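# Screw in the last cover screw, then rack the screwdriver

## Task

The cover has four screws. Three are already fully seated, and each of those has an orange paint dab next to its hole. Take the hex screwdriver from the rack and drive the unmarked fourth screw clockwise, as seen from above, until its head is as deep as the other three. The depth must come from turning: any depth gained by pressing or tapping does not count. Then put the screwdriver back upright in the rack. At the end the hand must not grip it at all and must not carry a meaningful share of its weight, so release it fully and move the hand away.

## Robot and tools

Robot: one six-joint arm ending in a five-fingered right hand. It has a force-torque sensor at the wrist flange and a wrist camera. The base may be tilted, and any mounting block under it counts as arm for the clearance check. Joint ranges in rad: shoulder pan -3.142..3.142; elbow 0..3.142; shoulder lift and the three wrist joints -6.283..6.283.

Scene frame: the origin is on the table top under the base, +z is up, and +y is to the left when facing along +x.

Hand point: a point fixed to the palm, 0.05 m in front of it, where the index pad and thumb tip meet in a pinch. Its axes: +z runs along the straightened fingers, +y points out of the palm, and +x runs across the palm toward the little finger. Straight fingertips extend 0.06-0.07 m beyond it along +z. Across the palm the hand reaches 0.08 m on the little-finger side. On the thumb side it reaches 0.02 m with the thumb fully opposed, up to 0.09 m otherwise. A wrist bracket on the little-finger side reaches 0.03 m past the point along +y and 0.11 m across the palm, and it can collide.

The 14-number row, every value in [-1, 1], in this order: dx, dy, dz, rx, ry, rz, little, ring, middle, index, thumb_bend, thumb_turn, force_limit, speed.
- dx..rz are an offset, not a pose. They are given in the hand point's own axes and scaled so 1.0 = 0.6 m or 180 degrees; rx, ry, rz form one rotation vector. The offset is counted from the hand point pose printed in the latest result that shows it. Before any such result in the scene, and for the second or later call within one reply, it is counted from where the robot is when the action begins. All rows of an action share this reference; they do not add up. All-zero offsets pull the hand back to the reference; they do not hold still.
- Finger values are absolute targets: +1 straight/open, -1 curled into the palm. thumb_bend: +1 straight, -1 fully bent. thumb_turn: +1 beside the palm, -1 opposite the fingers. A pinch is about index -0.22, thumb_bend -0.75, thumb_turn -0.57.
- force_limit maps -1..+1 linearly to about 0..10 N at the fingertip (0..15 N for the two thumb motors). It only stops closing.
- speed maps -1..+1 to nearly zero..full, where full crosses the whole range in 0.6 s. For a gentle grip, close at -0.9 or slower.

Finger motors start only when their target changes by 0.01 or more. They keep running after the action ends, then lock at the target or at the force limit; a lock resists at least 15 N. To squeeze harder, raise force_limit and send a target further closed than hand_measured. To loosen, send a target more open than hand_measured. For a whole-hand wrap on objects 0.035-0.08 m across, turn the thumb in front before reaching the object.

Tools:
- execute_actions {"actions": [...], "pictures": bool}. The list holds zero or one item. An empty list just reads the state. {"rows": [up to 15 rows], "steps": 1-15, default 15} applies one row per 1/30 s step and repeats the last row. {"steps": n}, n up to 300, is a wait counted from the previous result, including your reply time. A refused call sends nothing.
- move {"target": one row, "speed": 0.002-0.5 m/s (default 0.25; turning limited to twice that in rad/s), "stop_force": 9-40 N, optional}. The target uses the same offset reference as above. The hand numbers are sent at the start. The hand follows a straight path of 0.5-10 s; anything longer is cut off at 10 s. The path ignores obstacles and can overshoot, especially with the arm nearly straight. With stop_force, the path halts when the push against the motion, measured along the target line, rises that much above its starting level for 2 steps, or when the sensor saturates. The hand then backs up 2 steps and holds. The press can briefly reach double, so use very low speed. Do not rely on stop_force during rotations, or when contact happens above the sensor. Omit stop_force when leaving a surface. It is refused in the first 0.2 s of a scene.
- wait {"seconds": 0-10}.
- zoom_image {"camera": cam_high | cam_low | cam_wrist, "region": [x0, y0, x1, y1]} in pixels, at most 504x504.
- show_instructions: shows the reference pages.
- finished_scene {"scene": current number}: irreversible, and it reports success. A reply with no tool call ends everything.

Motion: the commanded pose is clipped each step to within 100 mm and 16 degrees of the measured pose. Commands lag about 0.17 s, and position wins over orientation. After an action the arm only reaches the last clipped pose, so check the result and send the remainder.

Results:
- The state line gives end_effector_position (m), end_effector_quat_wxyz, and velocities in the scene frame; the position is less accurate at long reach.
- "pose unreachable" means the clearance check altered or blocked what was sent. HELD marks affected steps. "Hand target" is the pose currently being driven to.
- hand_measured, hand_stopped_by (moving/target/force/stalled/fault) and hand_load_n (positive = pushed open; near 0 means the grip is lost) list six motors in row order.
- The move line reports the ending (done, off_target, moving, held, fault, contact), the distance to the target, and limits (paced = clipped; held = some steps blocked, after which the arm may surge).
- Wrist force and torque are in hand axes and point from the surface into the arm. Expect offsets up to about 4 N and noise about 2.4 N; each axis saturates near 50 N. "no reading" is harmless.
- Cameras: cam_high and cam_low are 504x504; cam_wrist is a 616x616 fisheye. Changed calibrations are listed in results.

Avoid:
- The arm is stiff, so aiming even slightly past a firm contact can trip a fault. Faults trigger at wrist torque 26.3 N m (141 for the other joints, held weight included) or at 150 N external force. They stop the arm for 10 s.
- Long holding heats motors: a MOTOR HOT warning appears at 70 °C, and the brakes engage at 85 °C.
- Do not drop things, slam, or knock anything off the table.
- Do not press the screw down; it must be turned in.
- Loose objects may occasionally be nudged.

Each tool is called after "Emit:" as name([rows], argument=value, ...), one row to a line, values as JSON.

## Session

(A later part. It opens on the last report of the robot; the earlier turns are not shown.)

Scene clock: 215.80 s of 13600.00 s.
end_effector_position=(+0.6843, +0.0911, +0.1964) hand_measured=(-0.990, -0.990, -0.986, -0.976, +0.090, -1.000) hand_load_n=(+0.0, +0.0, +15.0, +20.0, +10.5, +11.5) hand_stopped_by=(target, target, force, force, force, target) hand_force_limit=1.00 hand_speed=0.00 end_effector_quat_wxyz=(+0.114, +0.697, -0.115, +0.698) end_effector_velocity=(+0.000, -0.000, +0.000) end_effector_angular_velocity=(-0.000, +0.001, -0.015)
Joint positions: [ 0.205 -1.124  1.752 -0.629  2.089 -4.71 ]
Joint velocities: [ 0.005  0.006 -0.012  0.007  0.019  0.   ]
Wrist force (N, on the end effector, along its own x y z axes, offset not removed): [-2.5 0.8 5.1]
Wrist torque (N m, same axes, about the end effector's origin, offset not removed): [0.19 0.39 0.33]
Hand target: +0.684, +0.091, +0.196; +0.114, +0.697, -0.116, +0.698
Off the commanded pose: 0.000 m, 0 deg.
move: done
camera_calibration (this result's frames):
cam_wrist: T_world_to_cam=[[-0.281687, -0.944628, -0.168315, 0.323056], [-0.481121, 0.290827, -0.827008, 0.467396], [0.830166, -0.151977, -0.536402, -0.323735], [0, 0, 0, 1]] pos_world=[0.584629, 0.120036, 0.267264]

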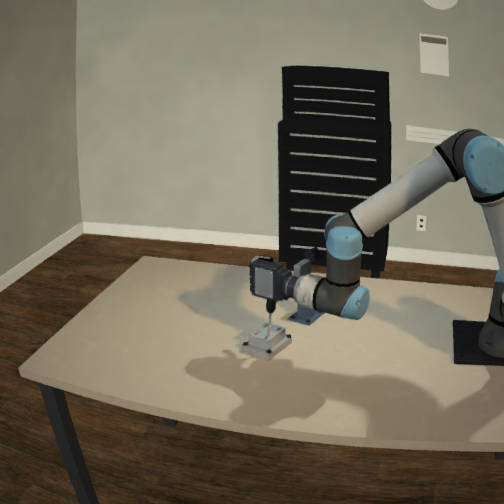

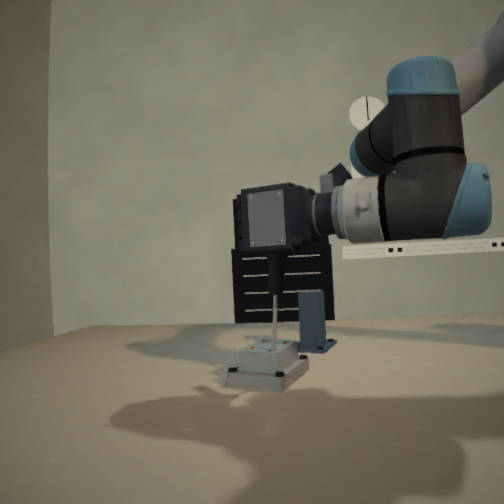

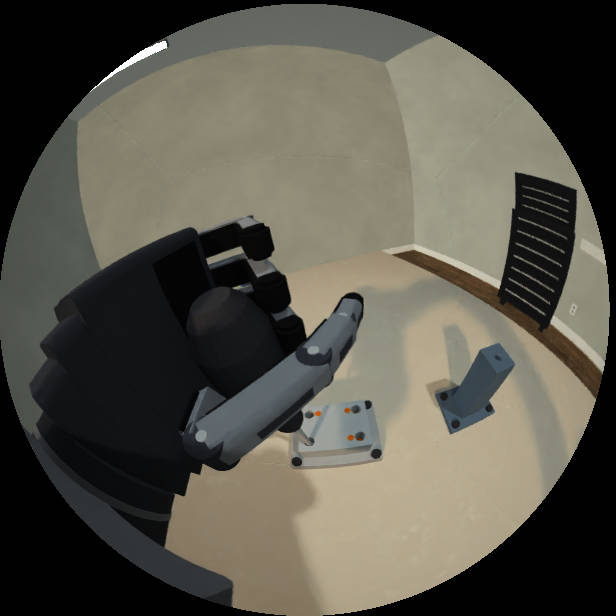

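Emit:
execute_actions([
  {"rows":[[0,0,0,0,0,0,0.2,0.2,0.2,0.2,0.6,-1,1,0.7]],"steps":13},
], pictures=false)

Emit:
move(target=[0,-0.0810,0.0172,0.3333,0,0,0.2,0.2,0.2,0.2,0.6,-1,1,0.5], speed=0.4)

Emit:
execute_actions([
  {"rows":[[0,0,0,0,0,0,-0.99,-0.99,-0.99,-0.99,0.6,-1,1,0.6]],"steps":15},
], pictures=false)

Emit:
execute_actions([
  {"rows":[[0,0,0,0,0,0,-0.99,-0.99,-0.99,-0.99,-0.96,-1,1,0.1]],"steps":15},
], pictures=false)

Emit:
move(target=[-0.0002,0.0235,-0.0358,-0.1667,0,0,-0.99,-0.99,-0.99,-0.99,-0.96,-1,1,0], speed=0.4)

Emit:
move(target=[-0.0002,0.0235,-0.0358,-0.1667,0,0,-0.99,-0.99,-0.99,-0.99,-0.96,-1,1,0], speed=0.4)

Emit:
execute_actions([
  {"rows":[[0,0,0,0,0,0,0.2,0.2,0.2,0.2,0.6,-1,1,0.7]],"steps":13},
], pictures=false)

Emit:
move(target=[0,-0.0810,0.0172,0.3333,0,0,0.2,0.2,0.2,0.2,0.6,-1,1,0.5], speed=0.4)

Emit:
execute_actions([
  {"rows":[[0,0,0,0,0,0,-0.99,-0.99,-0.99,-0.99,0.6,-1,1,0.6]],"steps":15},
], pictures=false)

Emit:
execute_actions([
  {"rows":[[0,0,0,0,0,0,-0.99,-0.99,-0.99,-0.99,-0.96,-1,1,0.1]],"steps":15},
], pictures=false)

Emit:
move(target=[-0.0002,0.0235,-0.0358,-0.1667,0,0,-0.99,-0.99,-0.99,-0.99,-0.96,-1,1,0], speed=0.4)

Emit:
move(target=[-0.0002,0.0235,-0.0358,-0.1667,0,0,-0.99,-0.99,-0.99,-0.99,-0.96,-1,1,0], speed=0.4)

Emit:
zoom_image(camera="cam_low", region=[250,260,300,360])

Scene clock: 219.67 s of 13600.00 s.
end_effector_position=(+0.6843, +0.0912, +0.1965) hand_measured=(-0.056, -0.056, -0.052, -0.046, +0.600, -1.000) hand_load_n=(+0.0, +0.5, +0.5, +0.5, +0.0, +0.0) hand_stopped_by=(moving, moving, moving, moving, moving, target) hand_force_limit=1.00 hand_speed=0.70 end_effector_quat_wxyz=(+0.113, +0.697, -0.115, +0.698) end_effector_velocity=(-0.000, -0.001, -0.000) end_effector_angular_velocity=(-0.002, +0.001, +0.000)
Joint positions: [ 0.205 -1.124  1.752 -0.629  2.089 -4.709]
Joint velocities: [-0.001 -0.     0.002 -0.001 -0.001 -0.002]
Wrist force (N, on the end effector, along its own x y z axes, offset not removed): [0.4 2.7 2.6]
Wrist torque (N m, same axes, about the end effector's origin, offset not removed): [0.34 -0.13 0.10]
Hand target: +0.684, +0.091, +0.196; +0.114, +0.697, -0.115, +0.698
Off the commanded pose: 0.000 m, 0 deg.
Steps of this call (steps 1 to 90: nothing new was sent; then 0.43 s passed at rest; steps 91 to 103: all 13 steps of this action). Readings (end_effector_position | what the end effector reports):
91: (+0.6844, +0.0910, +0.1965) | hand_measured=(-0.990, -0.990, -0.986, -0.976, +0.090, -1.000) hand_load_n=(+0.0, +0.0, +15.0, +19.5, +10.5, +11.5) hand_stopped_by=(moving, moving, moving, moving, moving, target) hand_force_limit=1.00 hand_speed=0.70
92: (+0.6844, +0.0910, +0.1965) | hand_measured=(-0.990, -0.990, -0.986, -0.976, +0.090, -1.000) hand_load_n=(+0.0, +0.0, +15.0, +19.5, +10.5, +11.5) hand_stopped_by=(moving, moving, moving, moving, moving, target) hand_force_limit=1.00 hand_speed=0.70
94: (+0.6844, +0.0912, +0.1965) | hand_measured=(-0.906, -0.906, -0.904, -0.896, +0.136, -1.000) hand_load_n=(+0.0, +0.0, -6.0, +0.0, +3.0, +2.0) hand_stopped_by=(moving, moving, moving, moving, moving, target) hand_force_limit=1.00 hand_speed=0.70
98: (+0.6844, +0.0913, +0.1965) | hand_measured=(-0.528, -0.528, -0.524, -0.518, +0.374, -1.000) hand_load_n=(+0.0, +0.5, +0.5, +0.5, +0.0, +0.0) hand_stopped_by=(moving, moving, moving, moving, moving, target) hand_force_limit=1.00 hand_speed=0.70
103: the state above

Scene clock: 222.00 s of 13600.00 s.
end_effector_position=(+0.7092, +0.1337, +0.1965) hand_measured=(+0.200, +0.200, +0.200, +0.200, +0.600, -1.000) hand_load_n=(+0.0, +0.0, +0.0, +0.0, +0.0, +0.0) hand_stopped_by=(target, target, target, target, target, target) hand_force_limit=1.00 hand_speed=0.50 end_effector_quat_wxyz=(-0.250, +0.661, +0.249, +0.662) end_effector_velocity=(+0.001, +0.001, -0.000) end_effector_angular_velocity=(+0.000, +0.002, +0.015)
Joint positions: [-0.242 -1.199  1.868 -0.675  0.597 -4.707]
Joint velocities: [-0.005  0.006 -0.009  0.005 -0.02  -0.   ]
Wrist force (N, on the end effector, along its own x y z axes, offset not removed): [0.4 0.8 1.6]
Wrist torque (N m, same axes, about the end effector's origin, offset not removed): [0.19 -0.11 0.08]
Hand target: +0.709, +0.134, +0.196; -0.250, +0.661, +0.250, +0.662
Off the commanded pose: 0.000 m, 0 deg.
move: done
camera_calibration (this result's frames):
cam_wrist: T_world_to_cam=[[0.675896, -0.717959, -0.16643, -0.339487], [-0.491766, -0.271148, -0.827433, 0.549743], [0.548936, 0.641103, -0.536336, -0.244465], [0, 0, 0, 1]] pos_world=[0.633999, 0.0620517, 0.267259]

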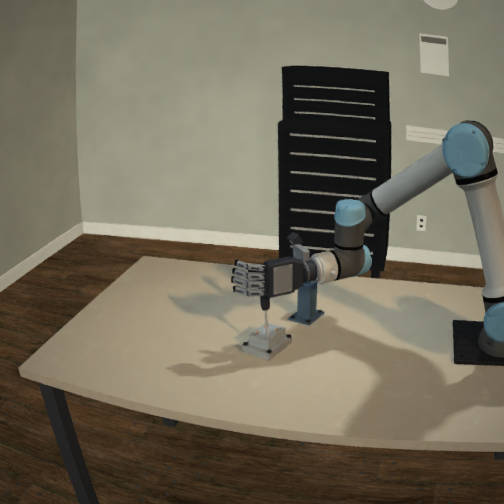

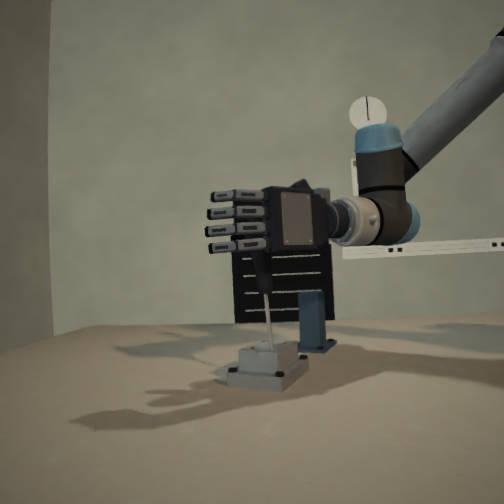

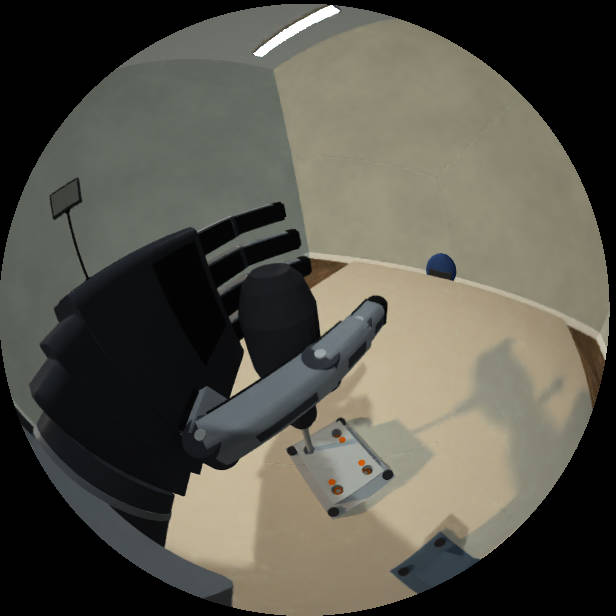

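Scene clock: 222.50 s of 13600.00 s.
end_effector_position=(+0.7093, +0.1335, +0.1965) hand_measured=(-0.858, -0.858, -0.858, -0.858, +0.600, -1.000) hand_load_n=(+0.0, +0.0, +0.0, +0.0, +0.0, +0.0) hand_stopped_by=(moving, moving, moving, moving, target, target) hand_force_limit=1.00 hand_speed=0.60 end_effector_quat_wxyz=(-0.250, +0.661, +0.249, +0.662) end_effector_velocity=(-0.000, +0.001, -0.000) end_effector_angular_velocity=(-0.000, -0.000, +0.002)
Joint positions: [-0.242 -1.199  1.868 -0.675  0.597 -4.707]
Joint velocities: [ 0.    -0.     0.001 -0.    -0.002  0.   ]
Wrist force (N, on the end effector, along its own x y z axes, offset not removed): [-0.1 2.4 1.5]
Wrist torque (N m, same axes, about the end effector's origin, offset not removed): [0.35 0.00 0.12]
Hand target: +0.709, +0.134, +0.196; -0.250, +0.661, +0.249, +0.662
Off the commanded pose: 0.000 m, 0 deg.
Steps of this call (steps 1 to 15: all 15 steps of this action). Readings (end_effector_position | what the end effector reports):
1: (+0.7092, +0.1337, +0.1965) | hand_measured=(+0.200, +0.200, +0.200, +0.200, +0.600, -1.000) hand_load_n=(+0.0, +0.0, +0.0, +0.0, +0.0, +0.0) hand_stopped_by=(moving, moving, moving, moving, target, target) hand_force_limit=1.00 hand_speed=0.60
2: (+0.7092, +0.1337, +0.1965) | hand_measured=(+0.200, +0.200, +0.200, +0.200, +0.600, -1.000) hand_load_n=(+0.0, +0.0, +0.0, +0.0, +0.0, +0.0) hand_stopped_by=(moving, moving, moving, moving, target, target) hand_force_limit=1.00 hand_speed=0.60
4: (+0.7092, +0.1337, +0.1965) | hand_measured=(+0.120, +0.120, +0.120, +0.120, +0.600, -1.000) hand_load_n=(+0.0, -0.5, -0.5, -0.5, +0.0, +0.0) hand_stopped_by=(moving, moving, moving, moving, target, target) hand_force_limit=1.00 hand_speed=0.60
8: (+0.7093, +0.1336, +0.1965) | hand_measured=(-0.236, -0.236, -0.236, -0.236, +0.600, -1.000) hand_load_n=(+0.0, -0.5, -0.5, -0.5, +0.0, +0.0) hand_stopped_by=(moving, moving, moving, moving, target, target) hand_force_limit=1.00 hand_speed=0.60
15: the state above

Scene clock: 223.00 s of 13600.00 s.
end_effector_position=(+0.7093, +0.1335, +0.1966) hand_measured=(-0.990, -0.990, -0.986, -0.982, +0.156, -1.000) hand_load_n=(+0.0, +0.0, +12.5, +14.0, +14.0, +3.5) hand_stopped_by=(target, target, force, force, moving, target) hand_force_limit=1.00 hand_speed=0.10 end_effector_quat_wxyz=(-0.250, +0.661, +0.249, +0.662) end_effector_velocity=(-0.000, +0.000, +0.000) end_effector_angular_velocity=(-0.000, -0.001, +0.002)
Joint positions: [-0.242 -1.199  1.868 -0.675  0.597 -4.707]
Joint velocities: [-0.001 -0.     0.    -0.    -0.002 -0.   ]
Wrist force (N, on the end effector, along its own x y z axes, offset not removed): [3.5 3.0 0.7]
Wrist torque (N m, same axes, about the end effector's origin, offset not removed): [0.30 -0.36 -0.04]
Hand target: +0.709, +0.134, +0.197; -0.250, +0.661, +0.249, +0.662
Off the commanded pose: 0.000 m, 0 deg.
Steps of this call (steps 1 to 15: all 15 steps of this action). Readings (end_effector_position | what the end effector reports):
1: (+0.7093, +0.1335, +0.1965) | hand_measured=(-0.946, -0.946, -0.946, -0.946, +0.600, -1.000) hand_load_n=(+0.0, +0.0, +1.0, +4.5, +0.0, +0.0) hand_stopped_by=(moving, moving, moving, moving, moving, target) hand_force_limit=1.00 hand_speed=0.10
2: (+0.7093, +0.1335, +0.1965) | hand_measured=(-0.986, -0.986, -0.984, -0.982, +0.600, -1.000) hand_load_n=(+0.0, +0.0, +9.5, +11.5, +1.0, +0.5) hand_stopped_by=(moving, moving, moving, force, moving, target) hand_force_limit=1.00 hand_speed=0.10
4: (+0.7093, +0.1335, +0.1965) | hand_measured=(-0.990, -0.990, -0.986, -0.982, +0.568, -1.000) hand_load_n=(+0.0, +0.0, +10.0, +11.0, +2.0, +1.0) hand_stopped_by=(moving, moving, force, force, moving, target) hand_force_limit=1.00 hand_speed=0.10
8: (+0.7093, +0.1335, +0.1965) | hand_measured=(-0.990, -0.990, -0.986, -0.982, +0.420, -1.000) hand_load_n=(+0.0, +0.0, +9.5, +10.5, +7.5, +2.0) hand_stopped_by=(target, target, force, force, moving, target) hand_force_limit=1.00 hand_speed=0.10
15: the state above

Scene clock: 224.63 s of 13600.00 s.
end_effector_position=(+0.7025, +0.1089, +0.1965) hand_measured=(-0.990, -0.990, -0.986, -0.980, +0.090, -1.000) hand_load_n=(+0.0, +0.0, +14.5, +20.0, +12.0, +7.5) hand_stopped_by=(target, target, force, force, force, target) hand_force_limit=1.00 hand_speed=0.00 end_effector_quat_wxyz=(-0.071, +0.703, +0.070, +0.704) end_effector_velocity=(+0.000, -0.001, -0.001) end_effector_angular_velocity=(-0.000, +0.001, -0.016)
Joint positions: [-0.024 -1.241  1.93  -0.692  1.337 -4.709]
Joint velocities: [ 0.008  0.004 -0.005  0.002  0.024 -0.001]
Wrist force (N, on the end effector, along its own x y z axes, offset not removed): [5.6 1.9 1.9]
Wrist torque (N m, same axes, about the end effector's origin, offset not removed): [0.23 -0.12 0.25]
Hand target: +0.703, +0.109, +0.196; -0.070, +0.703, +0.069, +0.704
Off the commanded pose: 0.000 m, 0 deg.
move: done
camera_calibration (this result's frames):
cam_wrist: T_world_to_cam=[[0.228144, -0.959111, -0.167502, -0.0116912], [-0.561435, 0.0109591, -0.827448, 0.557971], [0.79545, 0.282819, -0.535979, -0.359179], [0, 0, 0, 1]] pos_world=[0.601641, 0.0842546, 0.267222]

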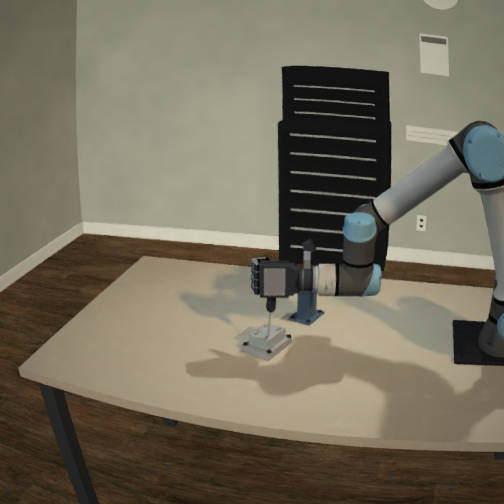

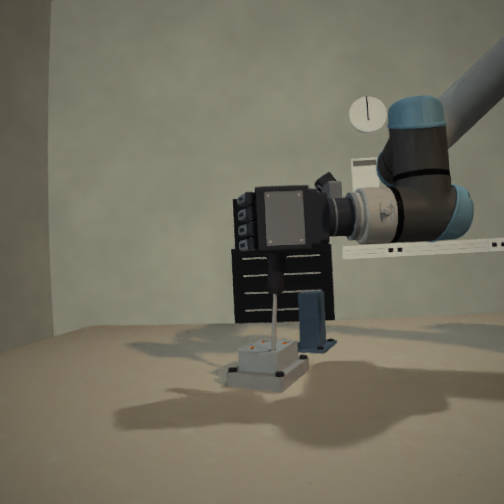

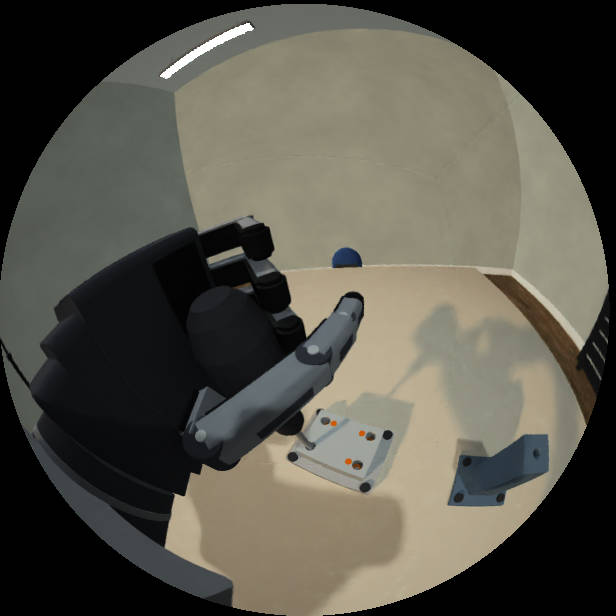

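Scene clock: 226.00 s of 13600.00 s.
end_effector_position=(+0.6843, +0.0910, +0.1962) hand_measured=(-0.990, -0.990, -0.986, -0.976, +0.090, -1.000) hand_load_n=(+0.0, +0.0, +15.0, +19.5, +10.5, +11.5) hand_stopped_by=(target, target, force, force, force, target) hand_force_limit=1.00 hand_speed=0.00 end_effector_quat_wxyz=(+0.113, +0.697, -0.114, +0.699) end_effector_velocity=(+0.001, -0.000, +0.001) end_effector_angular_velocity=(-0.000, +0.001, -0.014)
Joint positions: [ 0.204 -1.125  1.753 -0.63   2.087 -4.71 ]
Joint velocities: [ 0.004  0.006 -0.012  0.007  0.019 -0.   ]
Wrist force (N, on the end effector, along its own x y z axes, offset not removed): [-2.0 -0.3 2.8]
Wrist torque (N m, same axes, about the end effector's origin, offset not removed): [0.20 0.46 0.37]
Hand target: +0.684, +0.091, +0.196; +0.114, +0.697, -0.115, +0.698
Off the commanded pose: 0.000 m, 0 deg.
move: done
camera_calibration (this result's frames):
cam_wrist: T_world_to_cam=[[-0.28013, -0.945081, -0.16837, 0.321927], [-0.481433, 0.290051, -0.827099, 0.467571], [0.830512, -0.150636, -0.536245, -0.324249], [0, 0, 0, 1]] pos_world=[0.584578, 0.119784, 0.267053]

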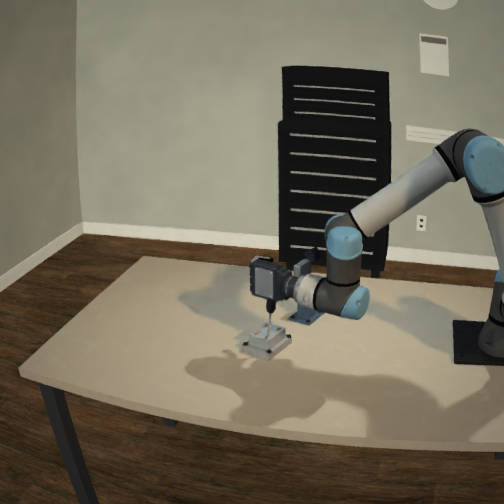

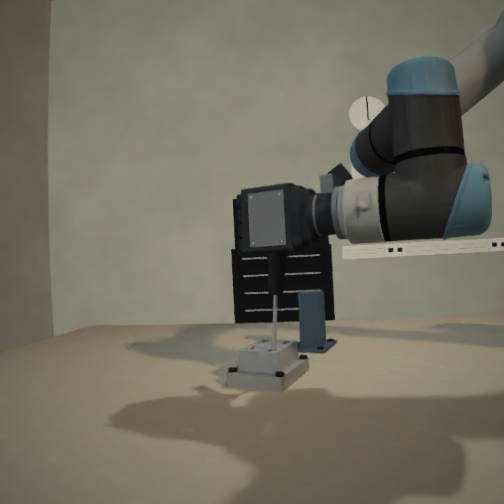

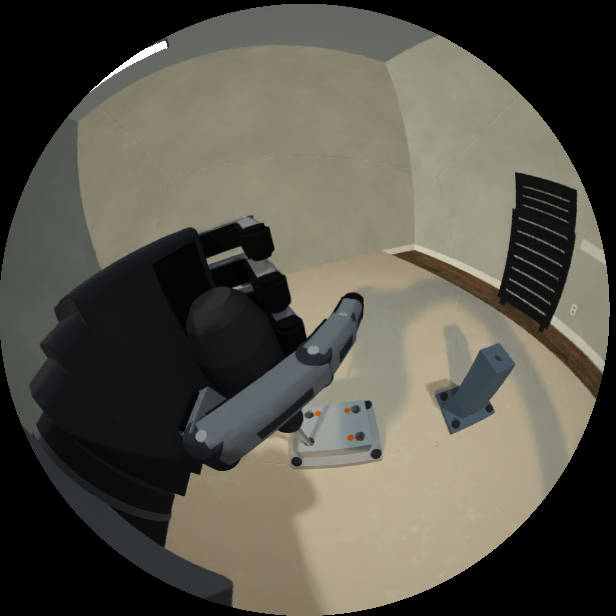

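Scene clock: 226.43 s of 13600.00 s.
end_effector_position=(+0.6844, +0.0911, +0.1963) hand_measured=(-0.056, -0.056, -0.052, -0.044, +0.600, -1.000) hand_load_n=(+0.0, +0.5, +0.5, +0.5, +0.0, +0.0) hand_stopped_by=(moving, moving, moving, moving, moving, target) hand_force_limit=1.00 hand_speed=0.70 end_effector_quat_wxyz=(+0.113, +0.697, -0.114, +0.699) end_effector_velocity=(-0.000, +0.000, -0.000) end_effector_angular_velocity=(+0.000, -0.000, +0.001)
Joint positions: [ 0.204 -1.125  1.753 -0.63   2.087 -4.71 ]
Joint velocities: [ 0.    -0.     0.001 -0.001 -0.001 -0.   ]
Wrist force (N, on the end effector, along its own x y z axes, offset not removed): [1.1 1.8 0.5]
Wrist torque (N m, same axes, about the end effector's origin, offset not removed): [0.32 -0.17 0.16]
Hand target: +0.684, +0.091, +0.196; +0.113, +0.697, -0.114, +0.699
Off the commanded pose: 0.000 m, 0 deg.
Steps of this call (steps 1 to 13: all 13 steps of this action). Readings (end_effector_position | what the end effector reports):
1: (+0.6843, +0.0910, +0.1963) | hand_measured=(-0.990, -0.990, -0.986, -0.976, +0.090, -1.000) hand_load_n=(+0.0, +0.0, +15.0, +19.5, +10.5, +11.5) hand_stopped_by=(moving, moving, moving, moving, moving, target) hand_force_limit=1.00 hand_speed=0.70
2: (+0.6843, +0.0910, +0.1963) | hand_measured=(-0.990, -0.990, -0.986, -0.976, +0.090, -1.000) hand_load_n=(+0.0, +0.0, +15.0, +19.5, +10.5, +11.5) hand_stopped_by=(moving, moving, moving, moving, moving, target) hand_force_limit=1.00 hand_speed=0.70
4: (+0.6843, +0.0910, +0.1962) | hand_measured=(-0.906, -0.906, -0.904, -0.894, +0.138, -1.000) hand_load_n=(+0.0, +0.0, -6.0, +0.0, +3.0, +2.0) hand_stopped_by=(moving, moving, moving, moving, moving, target) hand_force_limit=1.00 hand_speed=0.70
8: (+0.6844, +0.0911, +0.1963) | hand_measured=(-0.528, -0.528, -0.524, -0.518, +0.374, -1.000) hand_load_n=(+0.0, +0.5, +0.5, +0.5, +0.0, +0.0) hand_stopped_by=(moving, moving, moving, moving, moving, target) hand_force_limit=1.00 hand_speed=0.70
13: the state above

Scene clock: 228.77 s of 13600.00 s.
end_effector_position=(+0.7091, +0.1337, +0.1963) hand_measured=(+0.200, +0.200, +0.200, +0.200, +0.600, -1.000) hand_load_n=(+0.0, +0.0, +0.0, +0.0, +0.0, +0.0) hand_stopped_by=(target, target, target, target, target, target) hand_force_limit=1.00 hand_speed=0.50 end_effector_quat_wxyz=(-0.250, +0.661, +0.250, +0.662) end_effector_velocity=(+0.001, +0.001, +0.000) end_effector_angular_velocity=(+0.000, +0.001, +0.016)
Joint positions: [-0.243 -1.198  1.868 -0.676  0.595 -4.707]
Joint velocities: [-0.004  0.005 -0.01   0.005 -0.02  -0.   ]
Wrist force (N, on the end effector, along its own x y z axes, offset not removed): [1.2 2.4 1.6]
Wrist torque (N m, same axes, about the end effector's origin, offset not removed): [0.36 -0.24 0.13]
Hand target: +0.709, +0.134, +0.196; -0.251, +0.661, +0.250, +0.662
Off the commanded pose: 0.000 m, 0 deg.
move: done
camera_calibration (this result's frames):
cam_wrist: T_world_to_cam=[[0.677181, -0.71678, -0.166289, -0.340544], [-0.491115, -0.271999, -0.82754, 0.549254], [0.547934, 0.642062, -0.536214, -0.243987], [0, 0, 0, 1]] pos_world=[0.634046, 0.061956, 0.267071]

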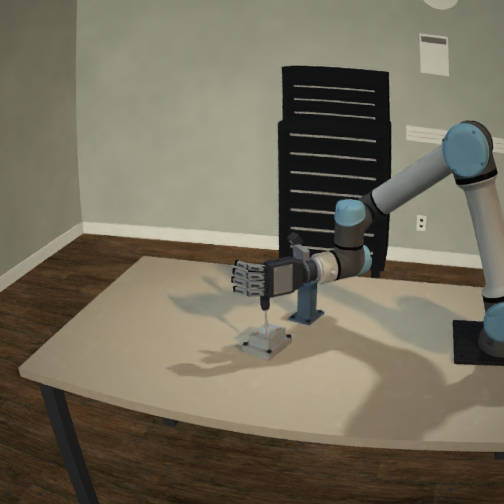

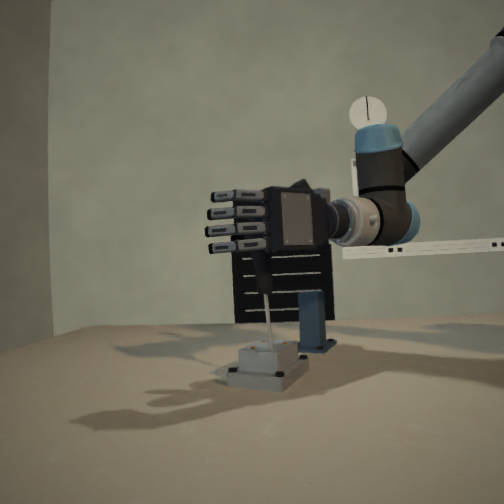

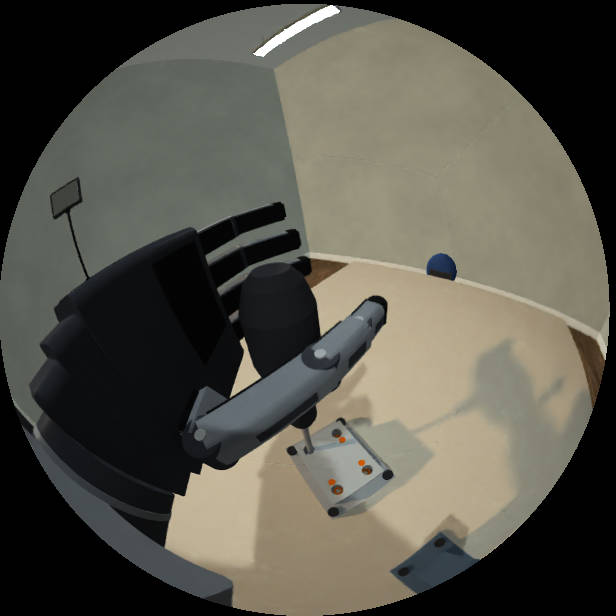

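Scene clock: 229.27 s of 13600.00 s.
end_effector_position=(+0.7092, +0.1336, +0.1964) hand_measured=(-0.858, -0.858, -0.858, -0.858, +0.600, -1.000) hand_load_n=(+0.0, +0.0, +0.0, +0.0, +0.0, +0.0) hand_stopped_by=(moving, moving, moving, moving, target, target) hand_force_limit=1.00 hand_speed=0.60 end_effector_quat_wxyz=(-0.250, +0.661, +0.250, +0.662) end_effector_velocity=(-0.001, -0.000, -0.001) end_effector_angular_velocity=(+0.000, +0.001, -0.000)
Joint positions: [-0.243 -1.198  1.868 -0.676  0.595 -4.707]
Joint velocities: [-0.    -0.     0.001  0.    -0.     0.   ]
Wrist force (N, on the end effector, along its own x y z axes, offset not removed): [1.3 1.8 0.6]
Wrist torque (N m, same axes, about the end effector's origin, offset not removed): [0.38 -0.21 0.13]
Hand target: +0.709, +0.134, +0.196; -0.250, +0.661, +0.250, +0.662
Off the commanded pose: 0.000 m, 0 deg.
Steps of this call (steps 1 to 15: all 15 steps of this action). Readings (end_effector_position | what the end effector reports):
1: (+0.7091, +0.1337, +0.1963) | hand_measured=(+0.200, +0.200, +0.200, +0.200, +0.600, -1.000) hand_load_n=(+0.0, +0.0, +0.0, +0.0, +0.0, +0.0) hand_stopped_by=(moving, moving, moving, moving, target, target) hand_force_limit=1.00 hand_speed=0.60
2: (+0.7091, +0.1337, +0.1963) | hand_measured=(+0.200, +0.200, +0.200, +0.200, +0.600, -1.000) hand_load_n=(+0.0, +0.0, +0.0, +0.0, +0.0, +0.0) hand_stopped_by=(moving, moving, moving, moving, target, target) hand_force_limit=1.00 hand_speed=0.60
4: (+0.7091, +0.1337, +0.1963) | hand_measured=(+0.120, +0.120, +0.120, +0.120, +0.600, -1.000) hand_load_n=(+0.0, -0.5, -0.5, -0.5, +0.0, +0.0) hand_stopped_by=(moving, moving, moving, moving, target, target) hand_force_limit=1.00 hand_speed=0.60
8: (+0.7092, +0.1336, +0.1963) | hand_measured=(-0.236, -0.236, -0.236, -0.236, +0.600, -1.000) hand_load_n=(+0.0, -0.5, -0.5, -0.5, +0.0, +0.0) hand_stopped_by=(moving, moving, moving, moving, target, target) hand_force_limit=1.00 hand_speed=0.60
15: the state above

Scene clock: 229.77 s of 13600.00 s.
end_effector_position=(+0.7092, +0.1336, +0.1964) hand_measured=(-0.990, -0.990, -0.986, -0.982, +0.156, -1.000) hand_load_n=(+0.0, +0.0, +12.5, +14.0, +13.5, +3.5) hand_stopped_by=(target, target, force, force, moving, target) hand_force_limit=1.00 hand_speed=0.10 end_effector_quat_wxyz=(-0.250, +0.661, +0.250, +0.662) end_effector_velocity=(-0.000, +0.000, -0.000) end_effector_angular_velocity=(+0.000, +0.000, +0.001)
Joint positions: [-0.243 -1.198  1.868 -0.676  0.595 -4.707]
Joint velocities: [ 0.     0.     0.     0.    -0.001  0.   ]
Wrist force (N, on the end effector, along its own x y z axes, offset not removed): [2.4 3.1 0.6]
Wrist torque (N m, same axes, about the end effector's origin, offset not removed): [0.37 -0.26 0.02]
Hand target: +0.709, +0.134, +0.196; -0.250, +0.661, +0.250, +0.662
Off the commanded pose: 0.000 m, 0 deg.
Steps of this call (steps 1 to 15: all 15 steps of this action). Readings (end_effector_position | what the end effector reports):
1: (+0.7092, +0.1336, +0.1964) | hand_measured=(-0.946, -0.946, -0.946, -0.946, +0.600, -1.000) hand_load_n=(+0.0, +0.0, +0.0, +3.0, +0.0, +0.0) hand_stopped_by=(moving, moving, moving, moving, moving, target) hand_force_limit=1.00 hand_speed=0.10
2: (+0.7092, +0.1336, +0.1964) | hand_measured=(-0.986, -0.986, -0.984, -0.984, +0.600, -1.000) hand_load_n=(+0.0, +0.0, +9.5, +11.5, +1.0, +0.5) hand_stopped_by=(moving, moving, moving, force, moving, target) hand_force_limit=1.00 hand_speed=0.10
4: (+0.7092, +0.1336, +0.1964) | hand_measured=(-0.990, -0.990, -0.986, -0.982, +0.568, -1.000) hand_load_n=(+0.0, +0.0, +10.0, +10.0, +2.5, +1.0) hand_stopped_by=(moving, moving, force, force, moving, target) hand_force_limit=1.00 hand_speed=0.10
8: (+0.7092, +0.1336, +0.1964) | hand_measured=(-0.990, -0.990, -0.986, -0.982, +0.418, -1.000) hand_load_n=(+0.0, +0.0, +10.0, +10.5, +7.0, +2.0) hand_stopped_by=(target, target, force, force, moving, target) hand_force_limit=1.00 hand_speed=0.10
15: the state above

Scene clock: 231.40 s of 13600.00 s.
end_effector_position=(+0.7025, +0.1090, +0.1963) hand_measured=(-0.990, -0.990, -0.986, -0.980, +0.088, -1.000) hand_load_n=(+0.0, +0.0, +15.0, +19.5, +11.5, +7.5) hand_stopped_by=(target, target, force, force, force, target) hand_force_limit=1.00 hand_speed=0.00 end_effector_quat_wxyz=(-0.071, +0.703, +0.070, +0.704) end_effector_velocity=(+0.001, -0.001, +0.000) end_effector_angular_velocity=(-0.001, -0.000, -0.015)
Joint positions: [-0.025 -1.241  1.93  -0.693  1.335 -4.709]
Joint velocities: [ 0.008  0.003 -0.005  0.002  0.023 -0.001]
Wrist force (N, on the end effector, along its own x y z axes, offset not removed): [5.6 1.5 1.9]
Wrist torque (N m, same axes, about the end effector's origin, offset not removed): [0.25 -0.14 0.21]
Hand target: +0.703, +0.109, +0.196; -0.071, +0.703, +0.070, +0.704
Off the commanded pose: 0.000 m, 0 deg.
move: done
camera_calibration (this result's frames):
cam_wrist: T_world_to_cam=[[0.229858, -0.958708, -0.167465, -0.0129443], [-0.561286, 0.00998324, -0.827561, 0.557834], [0.795061, 0.284218, -0.535815, -0.359176], [0, 0, 0, 1]] pos_world=[0.601647, 0.0841052, 0.267023]

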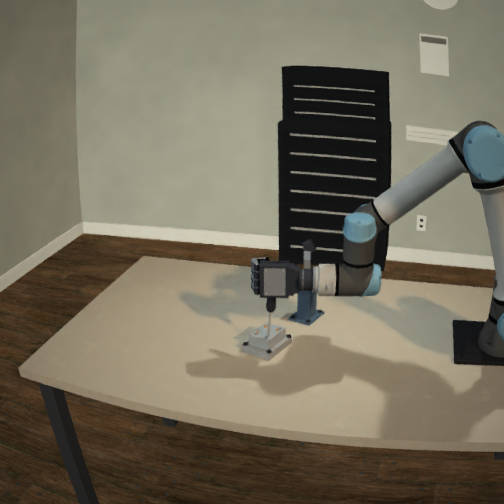

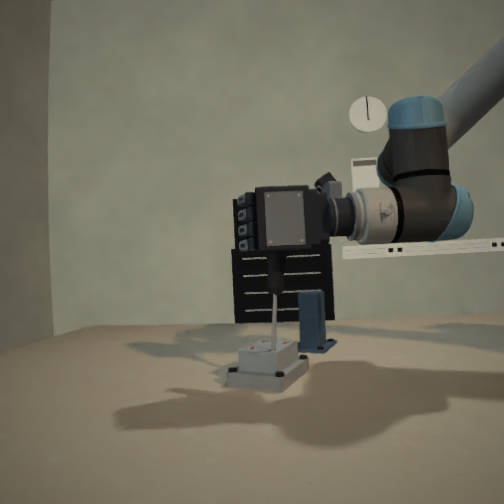

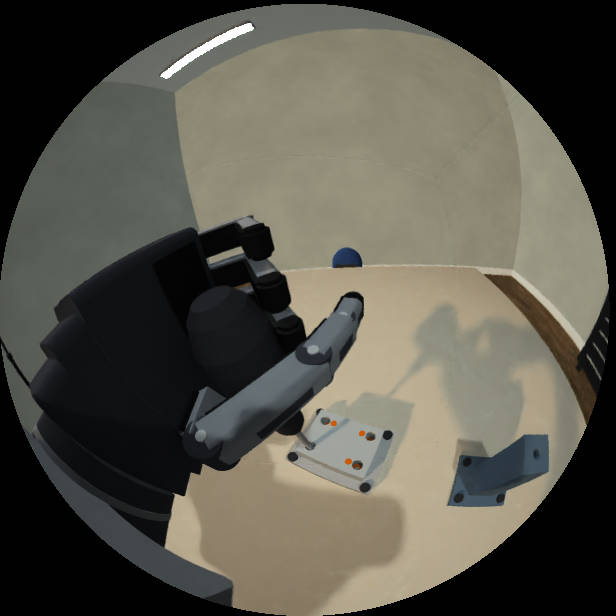

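Scene clock: 232.77 s of 13600.00 s.
end_effector_position=(+0.6843, +0.0910, +0.1961) hand_measured=(-0.990, -0.990, -0.986, -0.976, +0.088, -1.000) hand_load_n=(+0.0, +0.0, +15.0, +19.5, +10.5, +11.5) hand_stopped_by=(target, target, force, force, force, target) hand_force_limit=1.00 hand_speed=0.00 end_effector_quat_wxyz=(+0.112, +0.697, -0.114, +0.699) end_effector_velocity=(+0.000, -0.001, -0.000) end_effector_angular_velocity=(-0.000, +0.002, -0.016)
Joint positions: [ 0.203 -1.125  1.755 -0.632  2.084 -4.71 ]
Joint velocities: [ 0.004  0.006 -0.011  0.007  0.02   0.   ]
Wrist force (N, on the end effector, along its own x y z axes, offset not removed): [-4.4 1.1 3.6]
Wrist torque (N m, same axes, about the end effector's origin, offset not removed): [0.33 0.70 0.22]
Hand target: +0.684, +0.091, +0.196; +0.113, +0.697, -0.114, +0.699
Off the commanded pose: 0.000 m, 0 deg.
move: done
camera_calibration (this result's frames):
cam_wrist: T_world_to_cam=[[-0.278438, -0.945568, -0.168445, 0.320797], [-0.48177, 0.289222, -0.827193, 0.467751], [0.830885, -0.14917, -0.536077, -0.324776], [0, 0, 0, 1]] pos_world=[0.584522, 0.119604, 0.266851]

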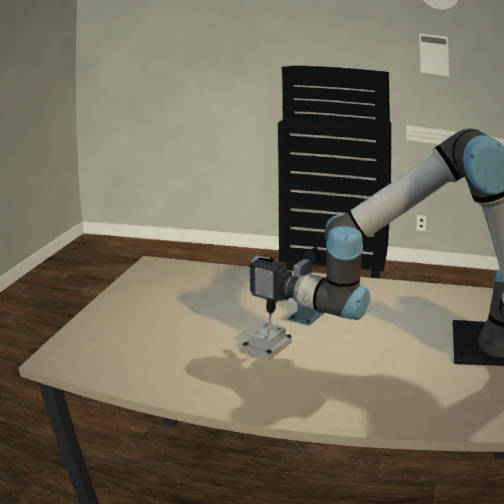

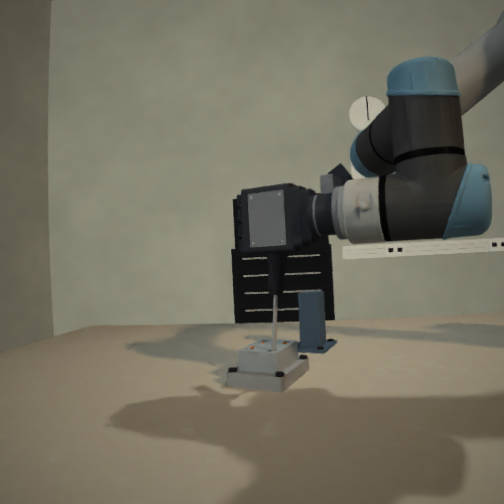

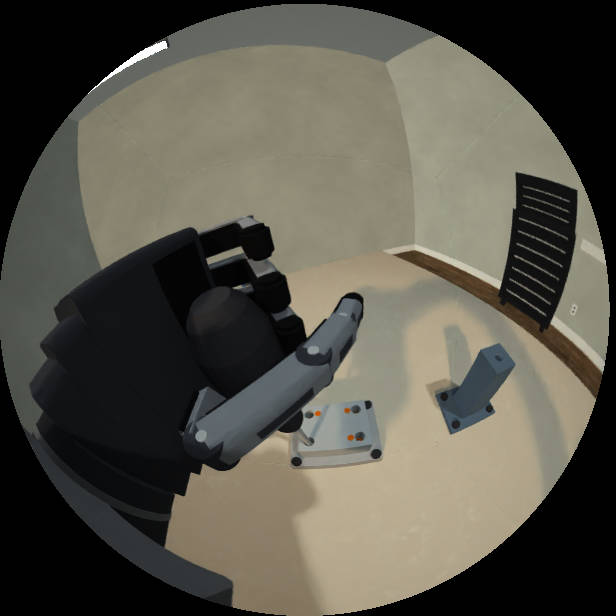

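Region (250, 260, 300, 360) of cam_low's 504x504 image, scaled by 5.040, with more detail than that image has.

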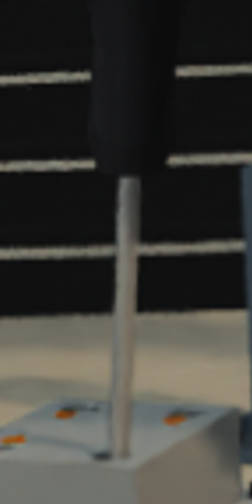

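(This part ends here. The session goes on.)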